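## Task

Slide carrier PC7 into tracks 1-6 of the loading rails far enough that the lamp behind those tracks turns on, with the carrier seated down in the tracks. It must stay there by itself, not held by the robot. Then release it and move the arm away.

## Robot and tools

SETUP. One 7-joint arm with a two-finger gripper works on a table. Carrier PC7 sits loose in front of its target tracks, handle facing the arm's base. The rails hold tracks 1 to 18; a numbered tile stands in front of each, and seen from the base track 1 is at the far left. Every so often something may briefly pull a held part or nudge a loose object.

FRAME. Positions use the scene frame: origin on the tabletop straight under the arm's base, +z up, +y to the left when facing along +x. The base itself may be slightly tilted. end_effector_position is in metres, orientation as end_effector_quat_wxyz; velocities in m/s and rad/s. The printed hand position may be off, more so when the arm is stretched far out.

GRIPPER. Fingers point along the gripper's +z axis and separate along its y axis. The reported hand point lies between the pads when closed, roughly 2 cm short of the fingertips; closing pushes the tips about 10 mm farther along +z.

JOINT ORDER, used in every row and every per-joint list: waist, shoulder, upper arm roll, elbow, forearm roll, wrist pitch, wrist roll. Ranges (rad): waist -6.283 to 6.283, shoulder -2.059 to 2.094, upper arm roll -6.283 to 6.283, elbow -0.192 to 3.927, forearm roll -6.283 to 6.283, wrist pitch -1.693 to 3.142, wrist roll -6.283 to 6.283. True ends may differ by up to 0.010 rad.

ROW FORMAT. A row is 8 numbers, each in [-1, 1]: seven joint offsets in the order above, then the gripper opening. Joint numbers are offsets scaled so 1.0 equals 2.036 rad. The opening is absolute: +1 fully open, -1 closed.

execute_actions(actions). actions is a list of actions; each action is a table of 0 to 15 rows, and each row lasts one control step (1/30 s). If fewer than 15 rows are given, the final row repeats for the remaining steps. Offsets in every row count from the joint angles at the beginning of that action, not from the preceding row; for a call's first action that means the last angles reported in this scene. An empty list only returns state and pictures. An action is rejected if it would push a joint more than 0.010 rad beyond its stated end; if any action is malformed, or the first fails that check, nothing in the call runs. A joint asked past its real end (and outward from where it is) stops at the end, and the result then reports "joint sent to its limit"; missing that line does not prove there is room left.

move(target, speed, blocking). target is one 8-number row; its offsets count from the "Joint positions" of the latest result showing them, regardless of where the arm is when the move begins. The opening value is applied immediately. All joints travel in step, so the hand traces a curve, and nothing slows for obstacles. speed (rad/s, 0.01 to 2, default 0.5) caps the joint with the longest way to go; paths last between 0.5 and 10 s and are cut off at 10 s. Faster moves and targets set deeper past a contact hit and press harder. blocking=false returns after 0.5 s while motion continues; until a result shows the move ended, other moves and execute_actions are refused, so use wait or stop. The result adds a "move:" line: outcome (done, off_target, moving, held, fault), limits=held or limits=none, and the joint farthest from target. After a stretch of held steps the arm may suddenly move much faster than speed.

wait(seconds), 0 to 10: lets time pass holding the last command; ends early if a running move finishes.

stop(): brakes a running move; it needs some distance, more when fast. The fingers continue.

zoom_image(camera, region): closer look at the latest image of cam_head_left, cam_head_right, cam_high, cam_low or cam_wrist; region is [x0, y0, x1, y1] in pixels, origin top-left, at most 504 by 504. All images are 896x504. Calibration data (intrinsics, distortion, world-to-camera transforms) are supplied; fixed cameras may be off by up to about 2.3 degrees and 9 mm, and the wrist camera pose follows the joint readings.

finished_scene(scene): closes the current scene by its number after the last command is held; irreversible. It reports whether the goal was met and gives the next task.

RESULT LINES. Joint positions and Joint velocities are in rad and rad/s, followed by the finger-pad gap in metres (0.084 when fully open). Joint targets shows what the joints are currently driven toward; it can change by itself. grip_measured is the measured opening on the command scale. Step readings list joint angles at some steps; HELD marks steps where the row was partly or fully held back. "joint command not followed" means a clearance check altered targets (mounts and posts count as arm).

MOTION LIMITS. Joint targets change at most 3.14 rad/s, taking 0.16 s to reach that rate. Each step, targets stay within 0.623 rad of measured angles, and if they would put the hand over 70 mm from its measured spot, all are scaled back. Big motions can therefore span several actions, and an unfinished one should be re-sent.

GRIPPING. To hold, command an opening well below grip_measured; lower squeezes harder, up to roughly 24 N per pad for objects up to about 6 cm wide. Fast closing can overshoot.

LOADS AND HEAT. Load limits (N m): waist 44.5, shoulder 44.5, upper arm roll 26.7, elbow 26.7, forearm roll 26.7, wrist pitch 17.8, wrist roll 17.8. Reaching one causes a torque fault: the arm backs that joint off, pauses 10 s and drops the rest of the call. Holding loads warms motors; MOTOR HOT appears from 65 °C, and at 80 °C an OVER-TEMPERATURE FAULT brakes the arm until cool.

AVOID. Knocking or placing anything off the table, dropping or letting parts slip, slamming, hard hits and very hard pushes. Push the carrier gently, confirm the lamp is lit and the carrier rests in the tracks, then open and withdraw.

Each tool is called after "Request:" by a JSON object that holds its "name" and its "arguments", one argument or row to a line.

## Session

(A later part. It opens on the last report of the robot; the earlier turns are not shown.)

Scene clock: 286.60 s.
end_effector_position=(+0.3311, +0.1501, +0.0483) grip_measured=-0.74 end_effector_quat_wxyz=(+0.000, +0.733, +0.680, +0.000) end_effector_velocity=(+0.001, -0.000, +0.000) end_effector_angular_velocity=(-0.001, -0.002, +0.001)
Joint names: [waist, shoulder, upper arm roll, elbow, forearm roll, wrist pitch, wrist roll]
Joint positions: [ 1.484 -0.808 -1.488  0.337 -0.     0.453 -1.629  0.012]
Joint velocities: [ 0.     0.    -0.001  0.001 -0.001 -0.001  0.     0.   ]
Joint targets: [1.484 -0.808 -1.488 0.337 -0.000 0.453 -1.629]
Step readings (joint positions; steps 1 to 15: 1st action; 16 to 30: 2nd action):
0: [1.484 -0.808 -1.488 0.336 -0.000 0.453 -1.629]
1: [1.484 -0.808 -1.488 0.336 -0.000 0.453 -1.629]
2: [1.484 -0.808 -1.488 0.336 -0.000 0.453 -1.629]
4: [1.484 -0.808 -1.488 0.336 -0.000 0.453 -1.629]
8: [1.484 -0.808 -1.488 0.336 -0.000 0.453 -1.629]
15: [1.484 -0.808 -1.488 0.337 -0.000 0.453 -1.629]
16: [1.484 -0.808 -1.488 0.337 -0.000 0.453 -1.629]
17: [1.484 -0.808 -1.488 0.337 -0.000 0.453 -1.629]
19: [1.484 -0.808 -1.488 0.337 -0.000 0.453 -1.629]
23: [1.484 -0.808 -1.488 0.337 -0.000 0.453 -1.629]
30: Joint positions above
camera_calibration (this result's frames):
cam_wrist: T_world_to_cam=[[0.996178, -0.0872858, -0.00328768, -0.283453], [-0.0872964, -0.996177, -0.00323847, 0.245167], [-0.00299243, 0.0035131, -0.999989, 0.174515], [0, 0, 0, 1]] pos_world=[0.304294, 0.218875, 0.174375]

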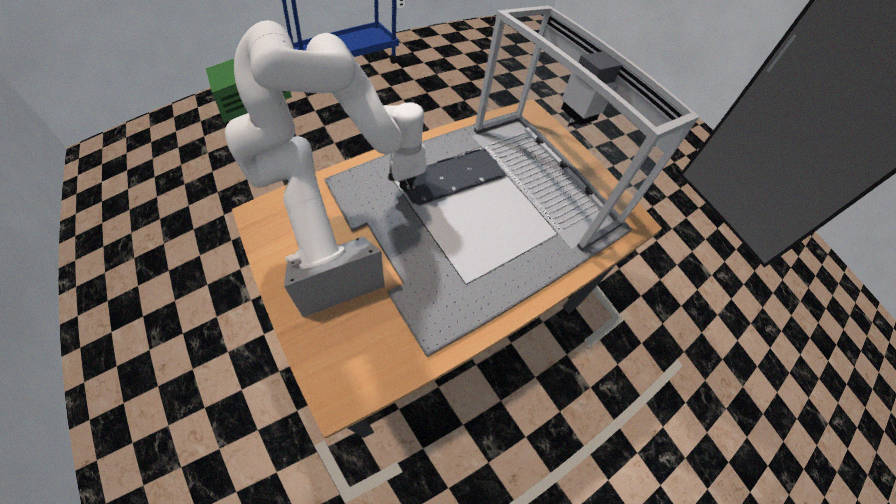

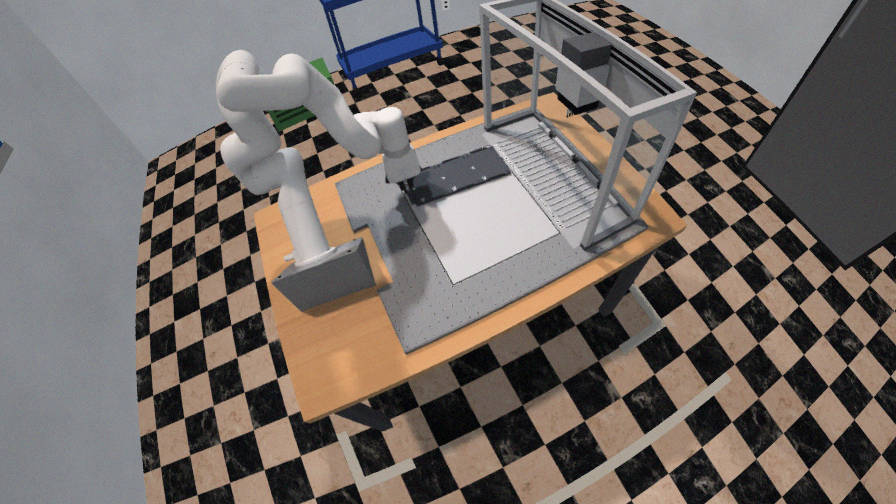

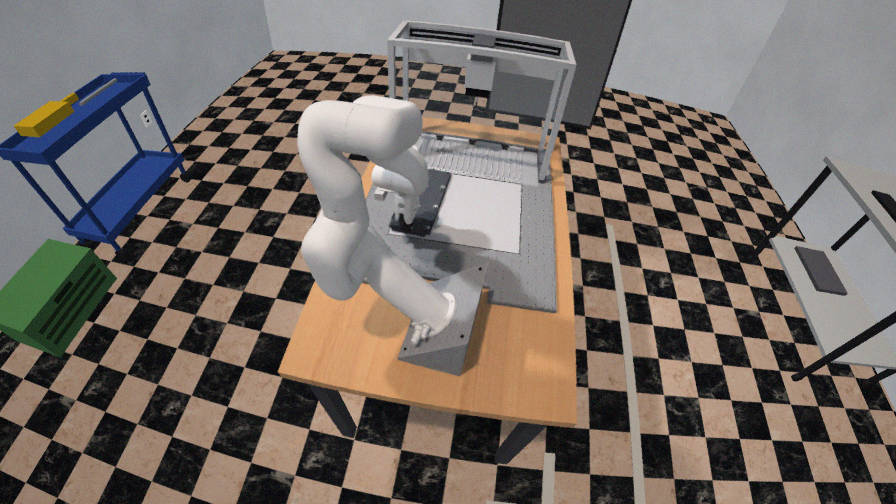

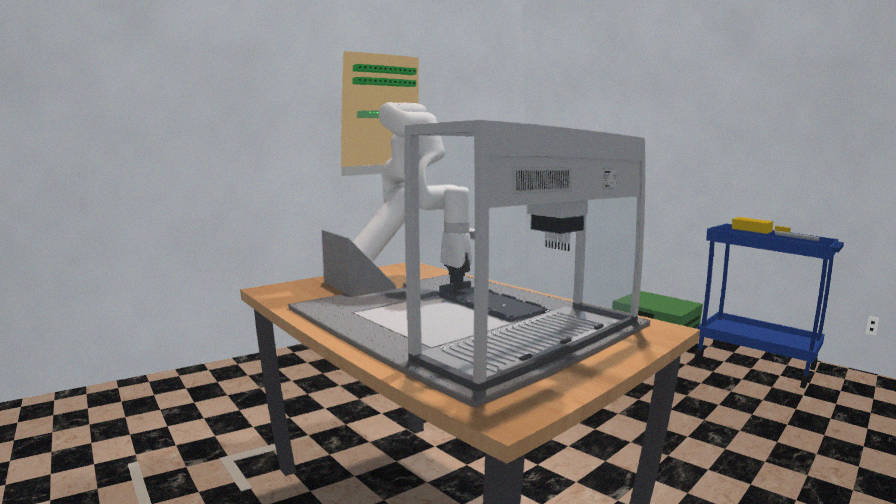

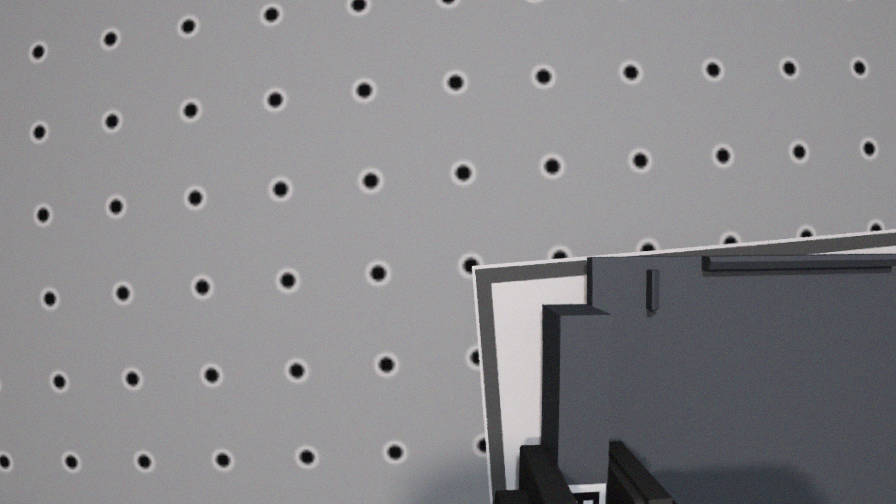

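Request:
{"name": "move", "arguments": {
  "target": [0.0247, 0.0021, -0.0291, 0.0190, 0, 0.0018, -0.0469, -1],
  "speed": 0.08
}}

Request:
{"name": "zoom_image", "arguments": {
  "camera": "cam_head_right",
  "region": [440, 125, 560, 205]
}}

Request:
{"name": "zoom_image", "arguments": {
  "camera": "cam_high",
  "region": [395, 140, 475, 210]
}}

Scene clock: 310.70 s.
end_effector_position=(+0.3412, +0.1407, +0.0481) grip_measured=-0.74 end_effector_quat_wxyz=(-0.000, +0.708, +0.706, +0.000) end_effector_velocity=(+0.001, -0.000, +0.001) end_effector_angular_velocity=(-0.000, -0.004, +0.000)
Joint names: [waist, shoulder, upper arm roll, elbow, forearm roll, wrist pitch, wrist roll]
Joint positions: [ 1.534 -0.804 -1.547  0.376 -0.     0.456 -1.724  0.012]
Joint velocities: [-0.     0.    -0.001  0.002  0.    -0.002 -0.001  0.   ]
Joint targets: [1.534 -0.804 -1.547 0.376 -0.000 0.456 -1.724]
move: done; limits=none; farthest joint: the wrist pitch, 0.001 radians from its target (0.004 radians at the start)
camera_calibration (this result's frames):
cam_wrist: T_world_to_cam=[[0.999855, -0.0165773, -0.00392066, -0.305528], [-0.0165906, -0.999857, -0.00337133, 0.21311], [-0.00386421, 0.00343589, -0.999987, 0.174621], [0, 0, 0, 1]] pos_world=[0.309694, 0.207414, 0.174139]

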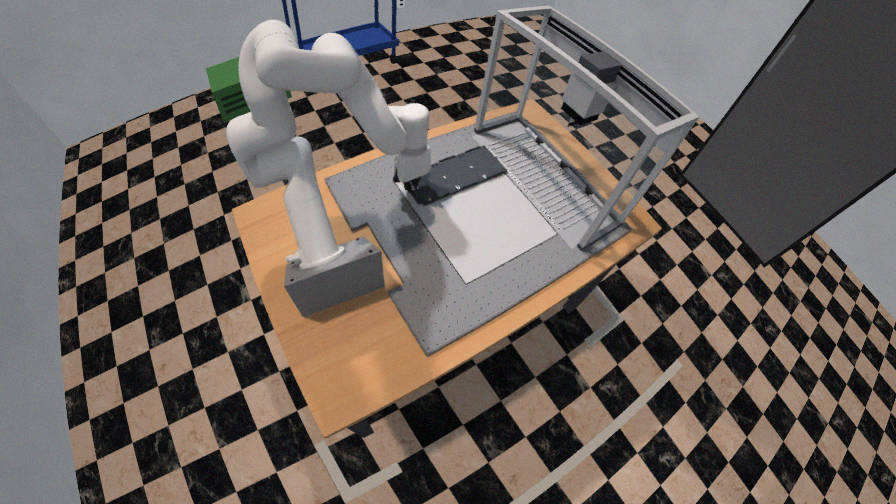

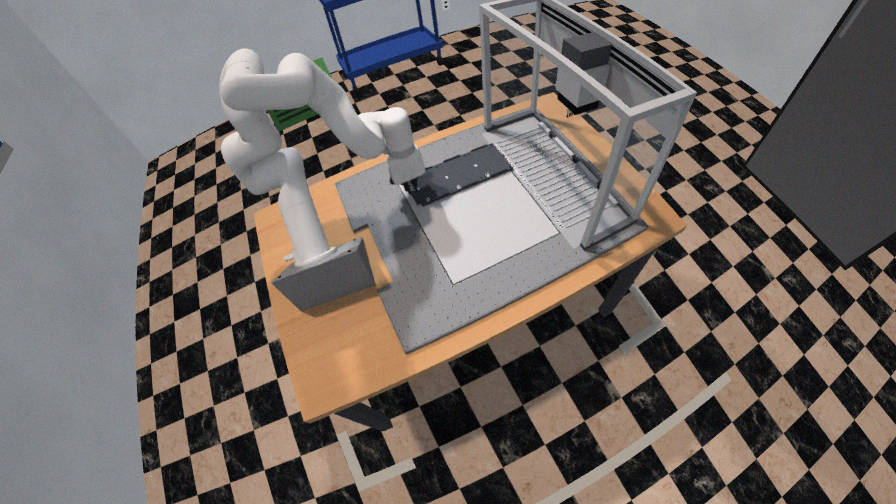

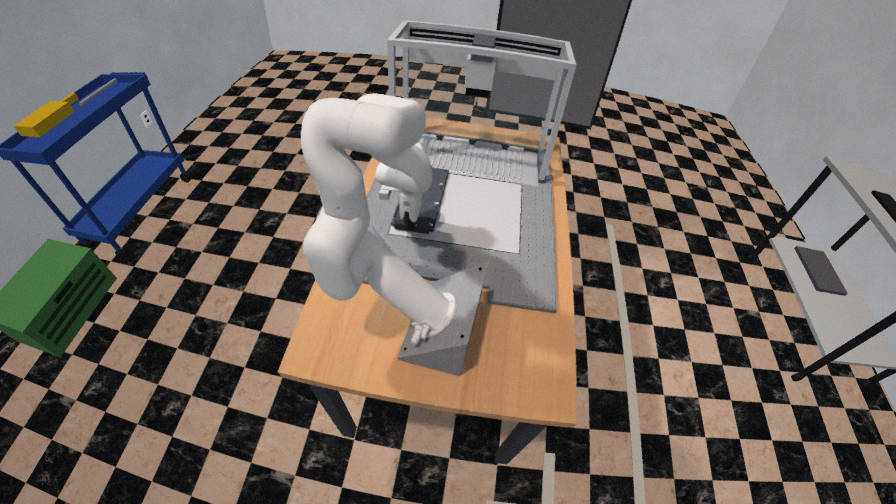

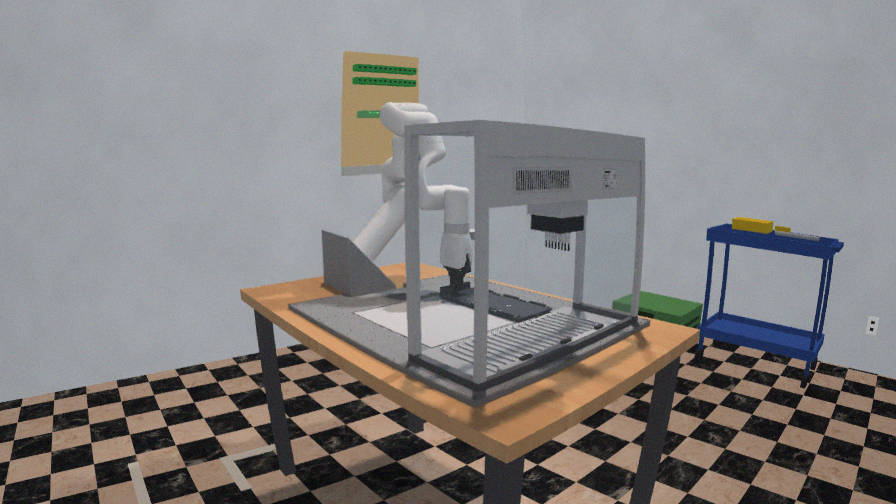

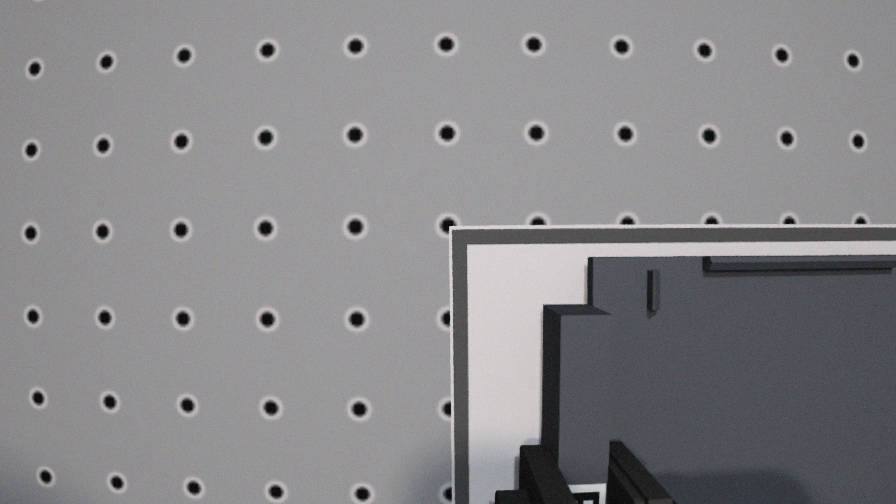

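Region (440, 125, 560, 205) of cam_head_right's 896x504 image, scaled by 4.200, with more detail than that image has.

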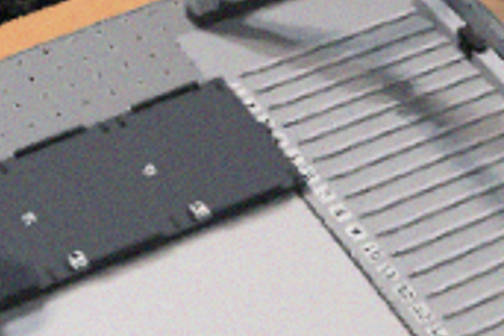

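Region (395, 140, 475, 210) of cam_high's 896x504 image, scaled by 6.300, with more detail than that image has; it fills the top 441 rows of this view, and the rest is white.

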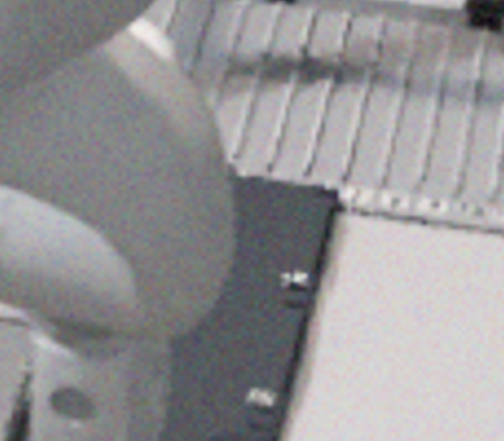

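Request:
{"name": "zoom_image", "arguments": {
  "camera": "cam_wrist",
  "region": [560, 200, 896, 290]
}}

Region (560, 200, 896, 290) of cam_wrist's 896x504 image, scaled by 1.500, with more detail than that image has; it fills the top 135 rows of this view, and the rest is white.

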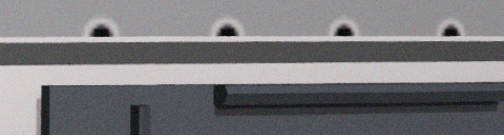

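Request:
{"name": "zoom_image", "arguments": {
  "camera": "cam_wrist",
  "region": [580, 215, 680, 275]
}}

Request:
{"name": "zoom_image", "arguments": {
  "camera": "cam_wrist",
  "region": [796, 215, 896, 275]
}}

Region (580, 215, 680, 275) of cam_wrist's 896x504 image, scaled by 5.040, with more detail than that image has; it fills the top 302 rows of this view, and the rest is white.

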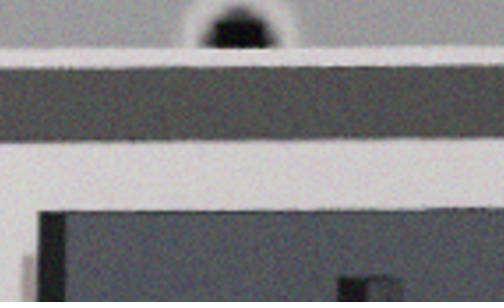

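Region (796, 215, 896, 275) of cam_wrist's 896x504 image, scaled by 5.040, with more detail than that image has; it fills the top 302 rows of this view, and the rest is white.

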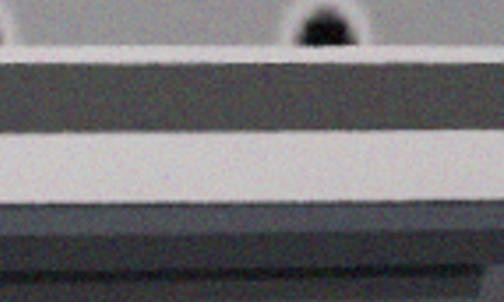

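Request:
{"name": "move", "arguments": {
  "target": [0.0304, 0, -0.0201, 0.0253, 0, 0.0035, -0.0017, -1],
  "speed": 0.08
}}

Request:
{"name": "zoom_image", "arguments": {
  "camera": "cam_wrist",
  "region": [580, 215, 680, 275]
}}

Request:
{"name": "zoom_image", "arguments": {
  "camera": "cam_wrist",
  "region": [796, 215, 896, 275]
}}

Request:
{"name": "zoom_image", "arguments": {
  "camera": "cam_head_left",
  "region": [470, 130, 540, 190]
}}

Request:
{"name": "zoom_image", "arguments": {
  "camera": "cam_low",
  "region": [490, 295, 580, 335]
}}

Scene clock: 408.17 s.
end_effector_position=(+0.3560, +0.1391, +0.0479) grip_measured=-0.74 end_effector_quat_wxyz=(-0.000, +0.706, +0.708, +0.000) end_effector_velocity=(+0.001, -0.000, +0.000) end_effector_angular_velocity=(-0.001, -0.002, +0.001)
Joint names: [waist, shoulder, upper arm roll, elbow, forearm roll, wrist pitch, wrist roll]
Joint positions: [ 1.596 -0.804 -1.588  0.427 -0.     0.463 -1.727  0.012]
Joint velocities: [ 0.001 -0.    -0.001  0.002 -0.001 -0.001 -0.    -0.   ]
Joint targets: [1.596 -0.804 -1.588 0.428 -0.000 0.463 -1.727]
move: done; limits=none; farthest joint: the waist, 0.000 radians from its target (0.062 radians at the start)
camera_calibration (this result's frames):
cam_wrist: T_world_to_cam=[[0.999931, -0.0109419, -0.00435416, -0.321145], [-0.0109571, -0.999934, -0.0034734, 0.209783], [-0.00431587, 0.00352087, -0.999984, 0.174706], [0, 0, 0, 1]] pos_world=[0.324175, 0.20564, 0.174034]

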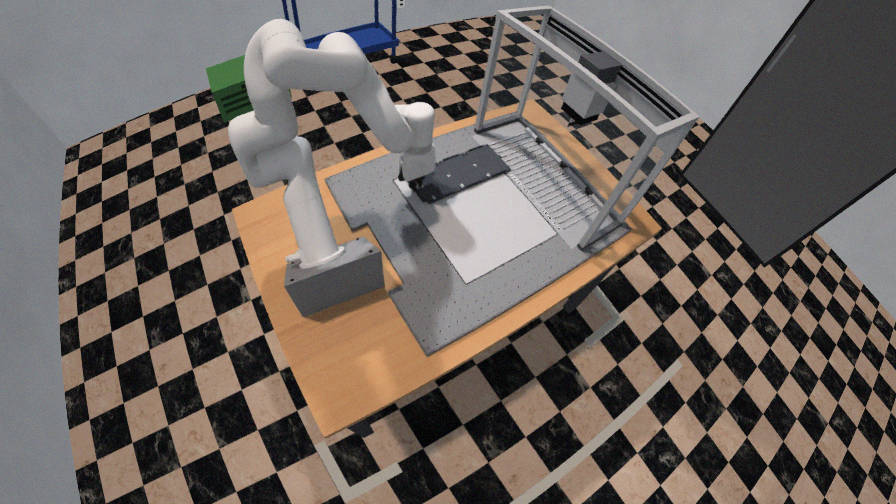

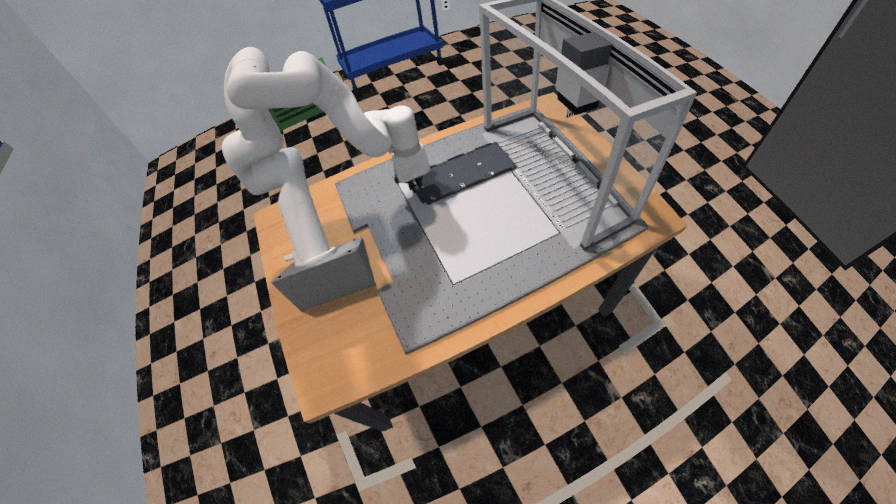

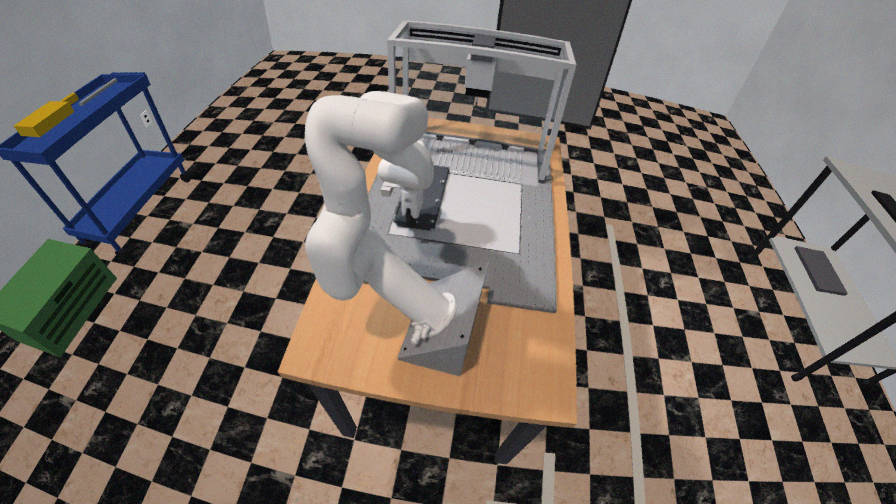

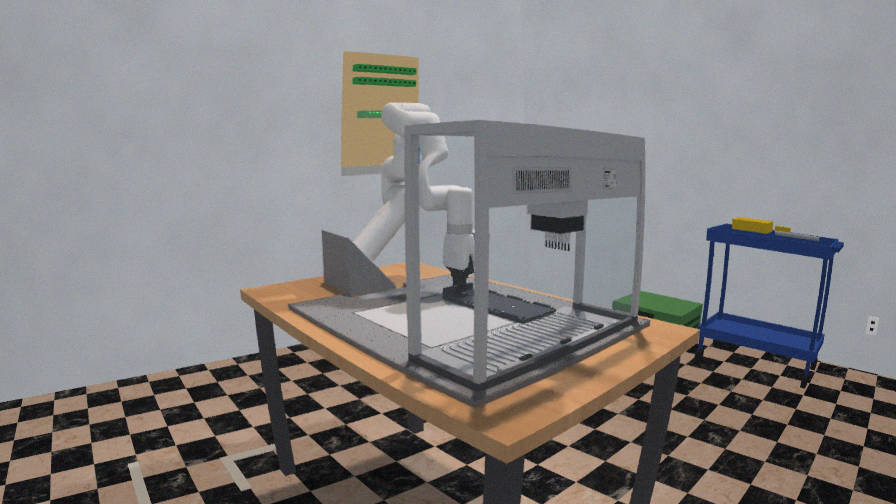

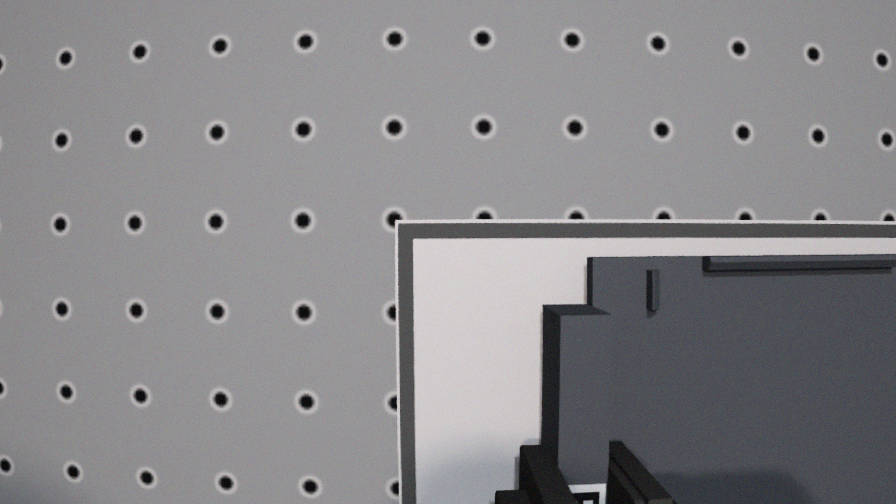

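Region (580, 215, 680, 275) of cam_wrist's 896x504 image, scaled by 5.040, with more detail than that image has; it fills the top 302 rows of this view, and the rest is white.

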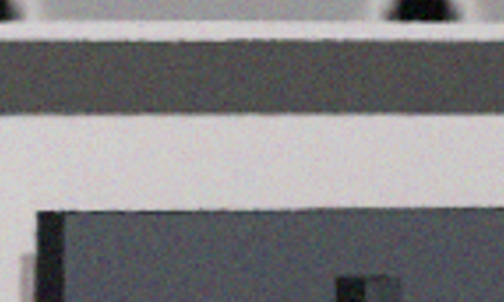

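Region (796, 215, 896, 275) of cam_wrist's 896x504 image, scaled by 5.040, with more detail than that image has; it fills the top 302 rows of this view, and the rest is white.

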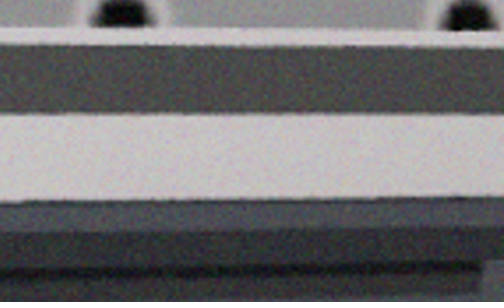

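Region (470, 130, 540, 190) of cam_head_left's 896x504 image, scaled by 7.200, with more detail than that image has; it fills the top 432 rows of this view, and the rest is white.

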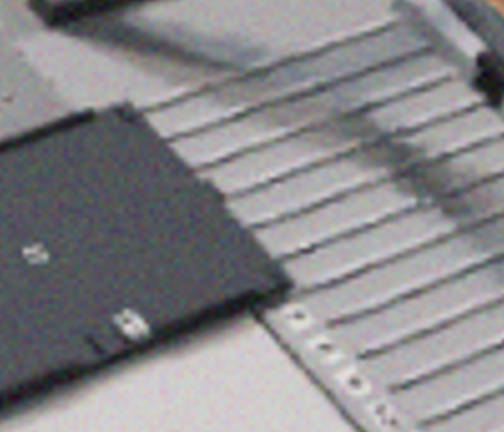

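Region (490, 295, 580, 335) of cam_low's 896x504 image, scaled by 5.600, with more detail than that image has.

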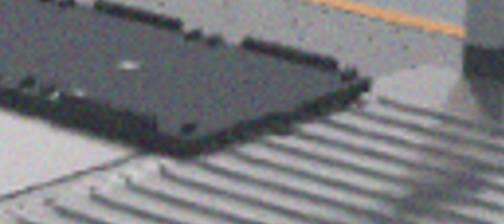

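Request:
{"name": "move", "arguments": {
  "target": [0.0725, -0.0031, -0.0426, 0.0661, 0, 0.0136, 0.0085, -1],
  "speed": 0.1
}}

Request:
{"name": "zoom_image", "arguments": {
  "camera": "cam_wrist",
  "region": [580, 215, 680, 275]
}}

Request:
{"name": "zoom_image", "arguments": {
  "camera": "cam_wrist",
  "region": [796, 215, 896, 275]
}}

Request:
{"name": "zoom_image", "arguments": {
  "camera": "cam_head_left",
  "region": [470, 125, 550, 190]
}}

Request:
{"name": "zoom_image", "arguments": {
  "camera": "cam_low",
  "region": [490, 295, 590, 340]
}}

Scene clock: 450.67 s.
end_effector_position=(+0.3951, +0.1389, +0.0482) grip_measured=-0.74 end_effector_quat_wxyz=(-0.000, +0.707, +0.707, +0.000) end_effector_velocity=(-0.000, -0.000, -0.000) end_effector_angular_velocity=(+0.000, +0.001, -0.001)
Joint names: [waist, shoulder, upper arm roll, elbow, forearm roll, wrist pitch, wrist roll]
Joint positions: [ 1.743 -0.81  -1.675  0.562 -0.     0.491 -1.71   0.012]
Joint velocities: [ 0.001 -0.    -0.001  0.001 -0.     0.001  0.     0.   ]
Joint targets: [1.743 -0.810 -1.675 0.562 -0.000 0.491 -1.710]
move: done; limits=none; farthest joint: the waist, 0.001 radians from its target (0.148 radians at the start)
camera_calibration (this result's frames):
cam_wrist: T_world_to_cam=[[0.999909, -0.0128927, -0.00391405, -0.36001], [-0.0129065, -0.99991, -0.00352865, 0.210791], [-0.0038682, 0.00357884, -0.999986, 0.174947], [0, 0, 0, 1]] pos_world=[0.363374, 0.205504, 0.174279]

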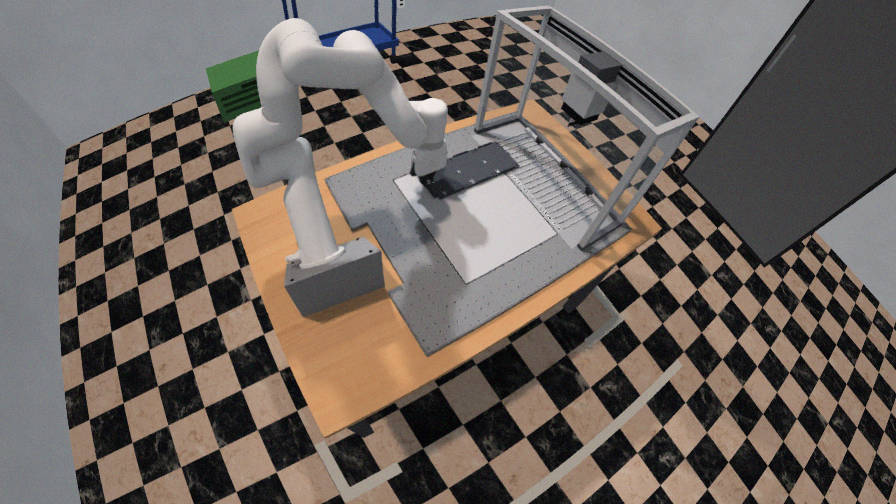

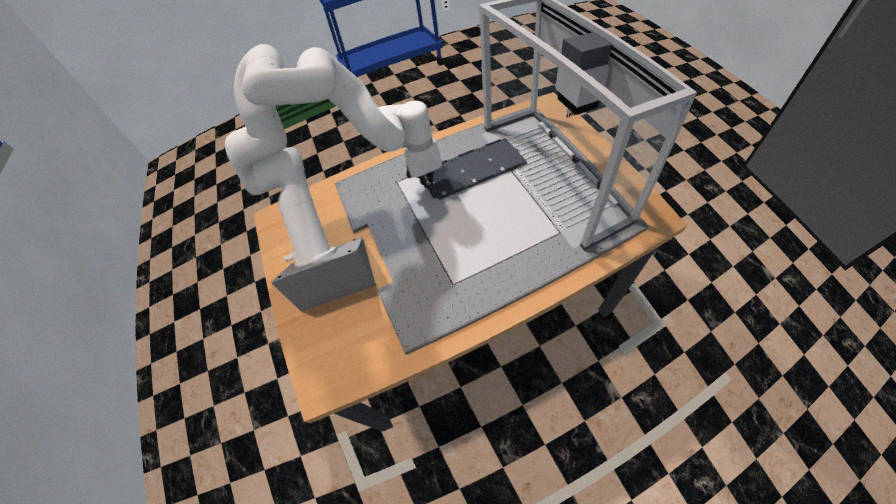

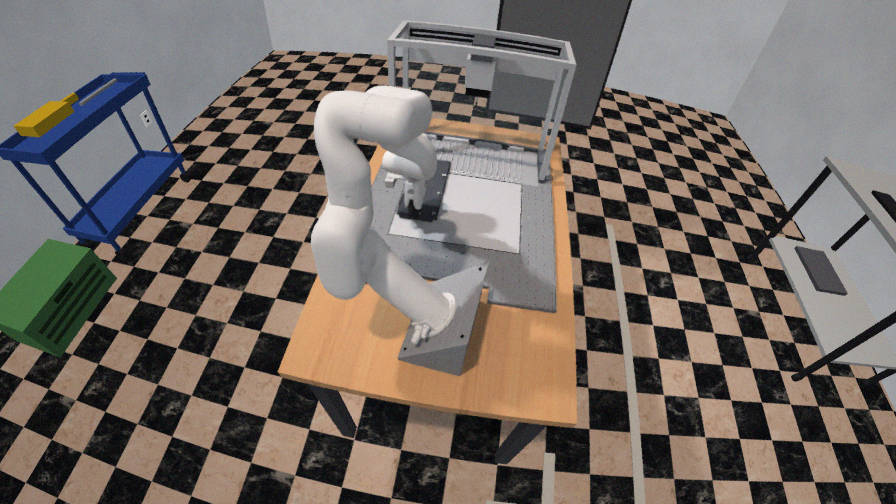

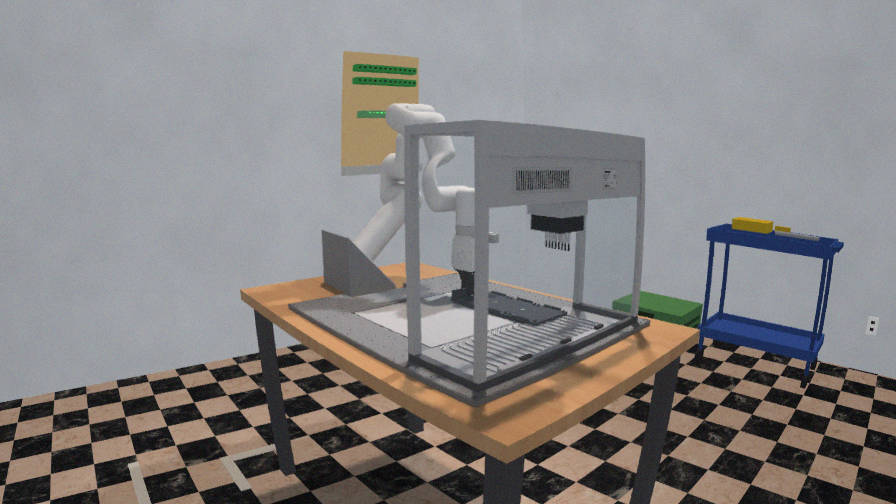

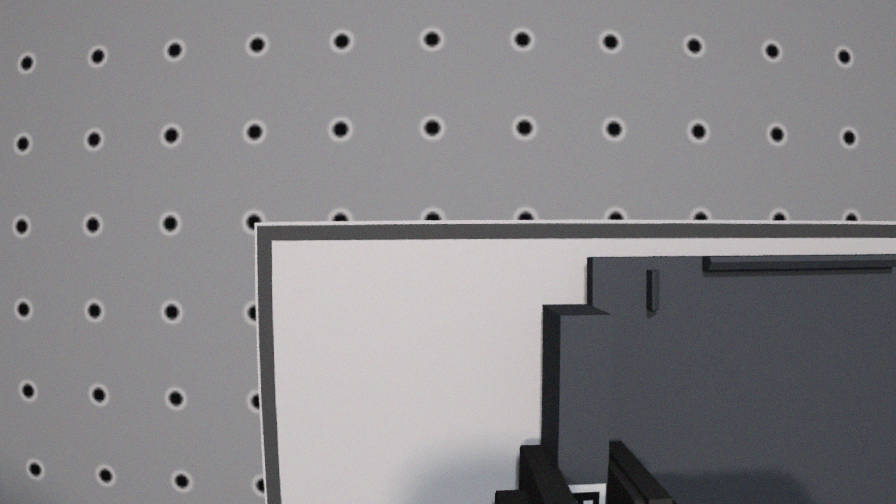

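Region (580, 215, 680, 275) of cam_wrist's 896x504 image, scaled by 5.040, with more detail than that image has; it fills the top 302 rows of this view, and the rest is white.

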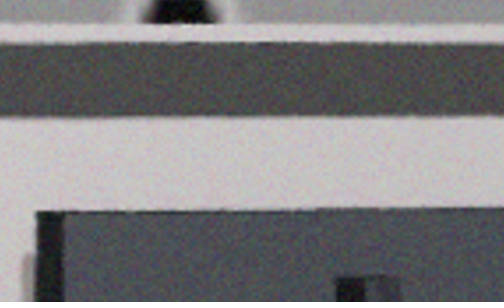

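Region (796, 215, 896, 275) of cam_wrist's 896x504 image, scaled by 5.040, with more detail than that image has; it fills the top 302 rows of this view, and the rest is white.

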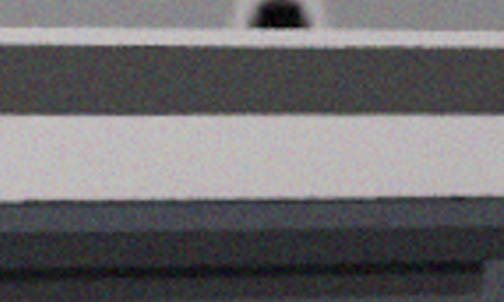

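Region (470, 125, 550, 190) of cam_head_left's 896x504 image, scaled by 6.300, with more detail than that image has; it fills the top 410 rows of this view, and the rest is white.

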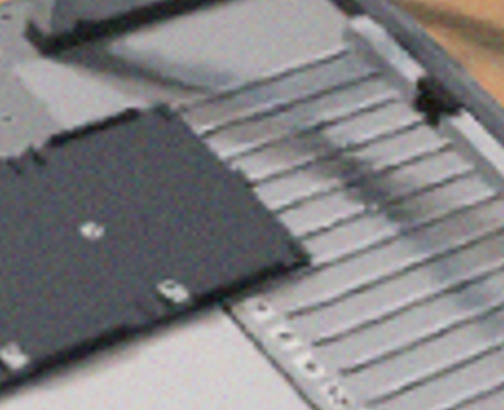

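Region (490, 295, 590, 340) of cam_low's 896x504 image, scaled by 5.040, with more detail than that image has; it fills the top 227 rows of this view, and the rest is white.

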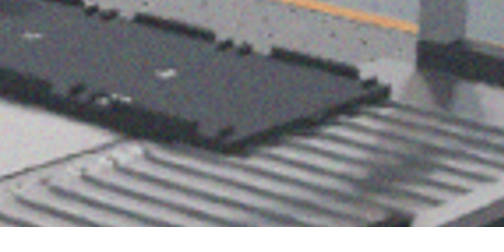

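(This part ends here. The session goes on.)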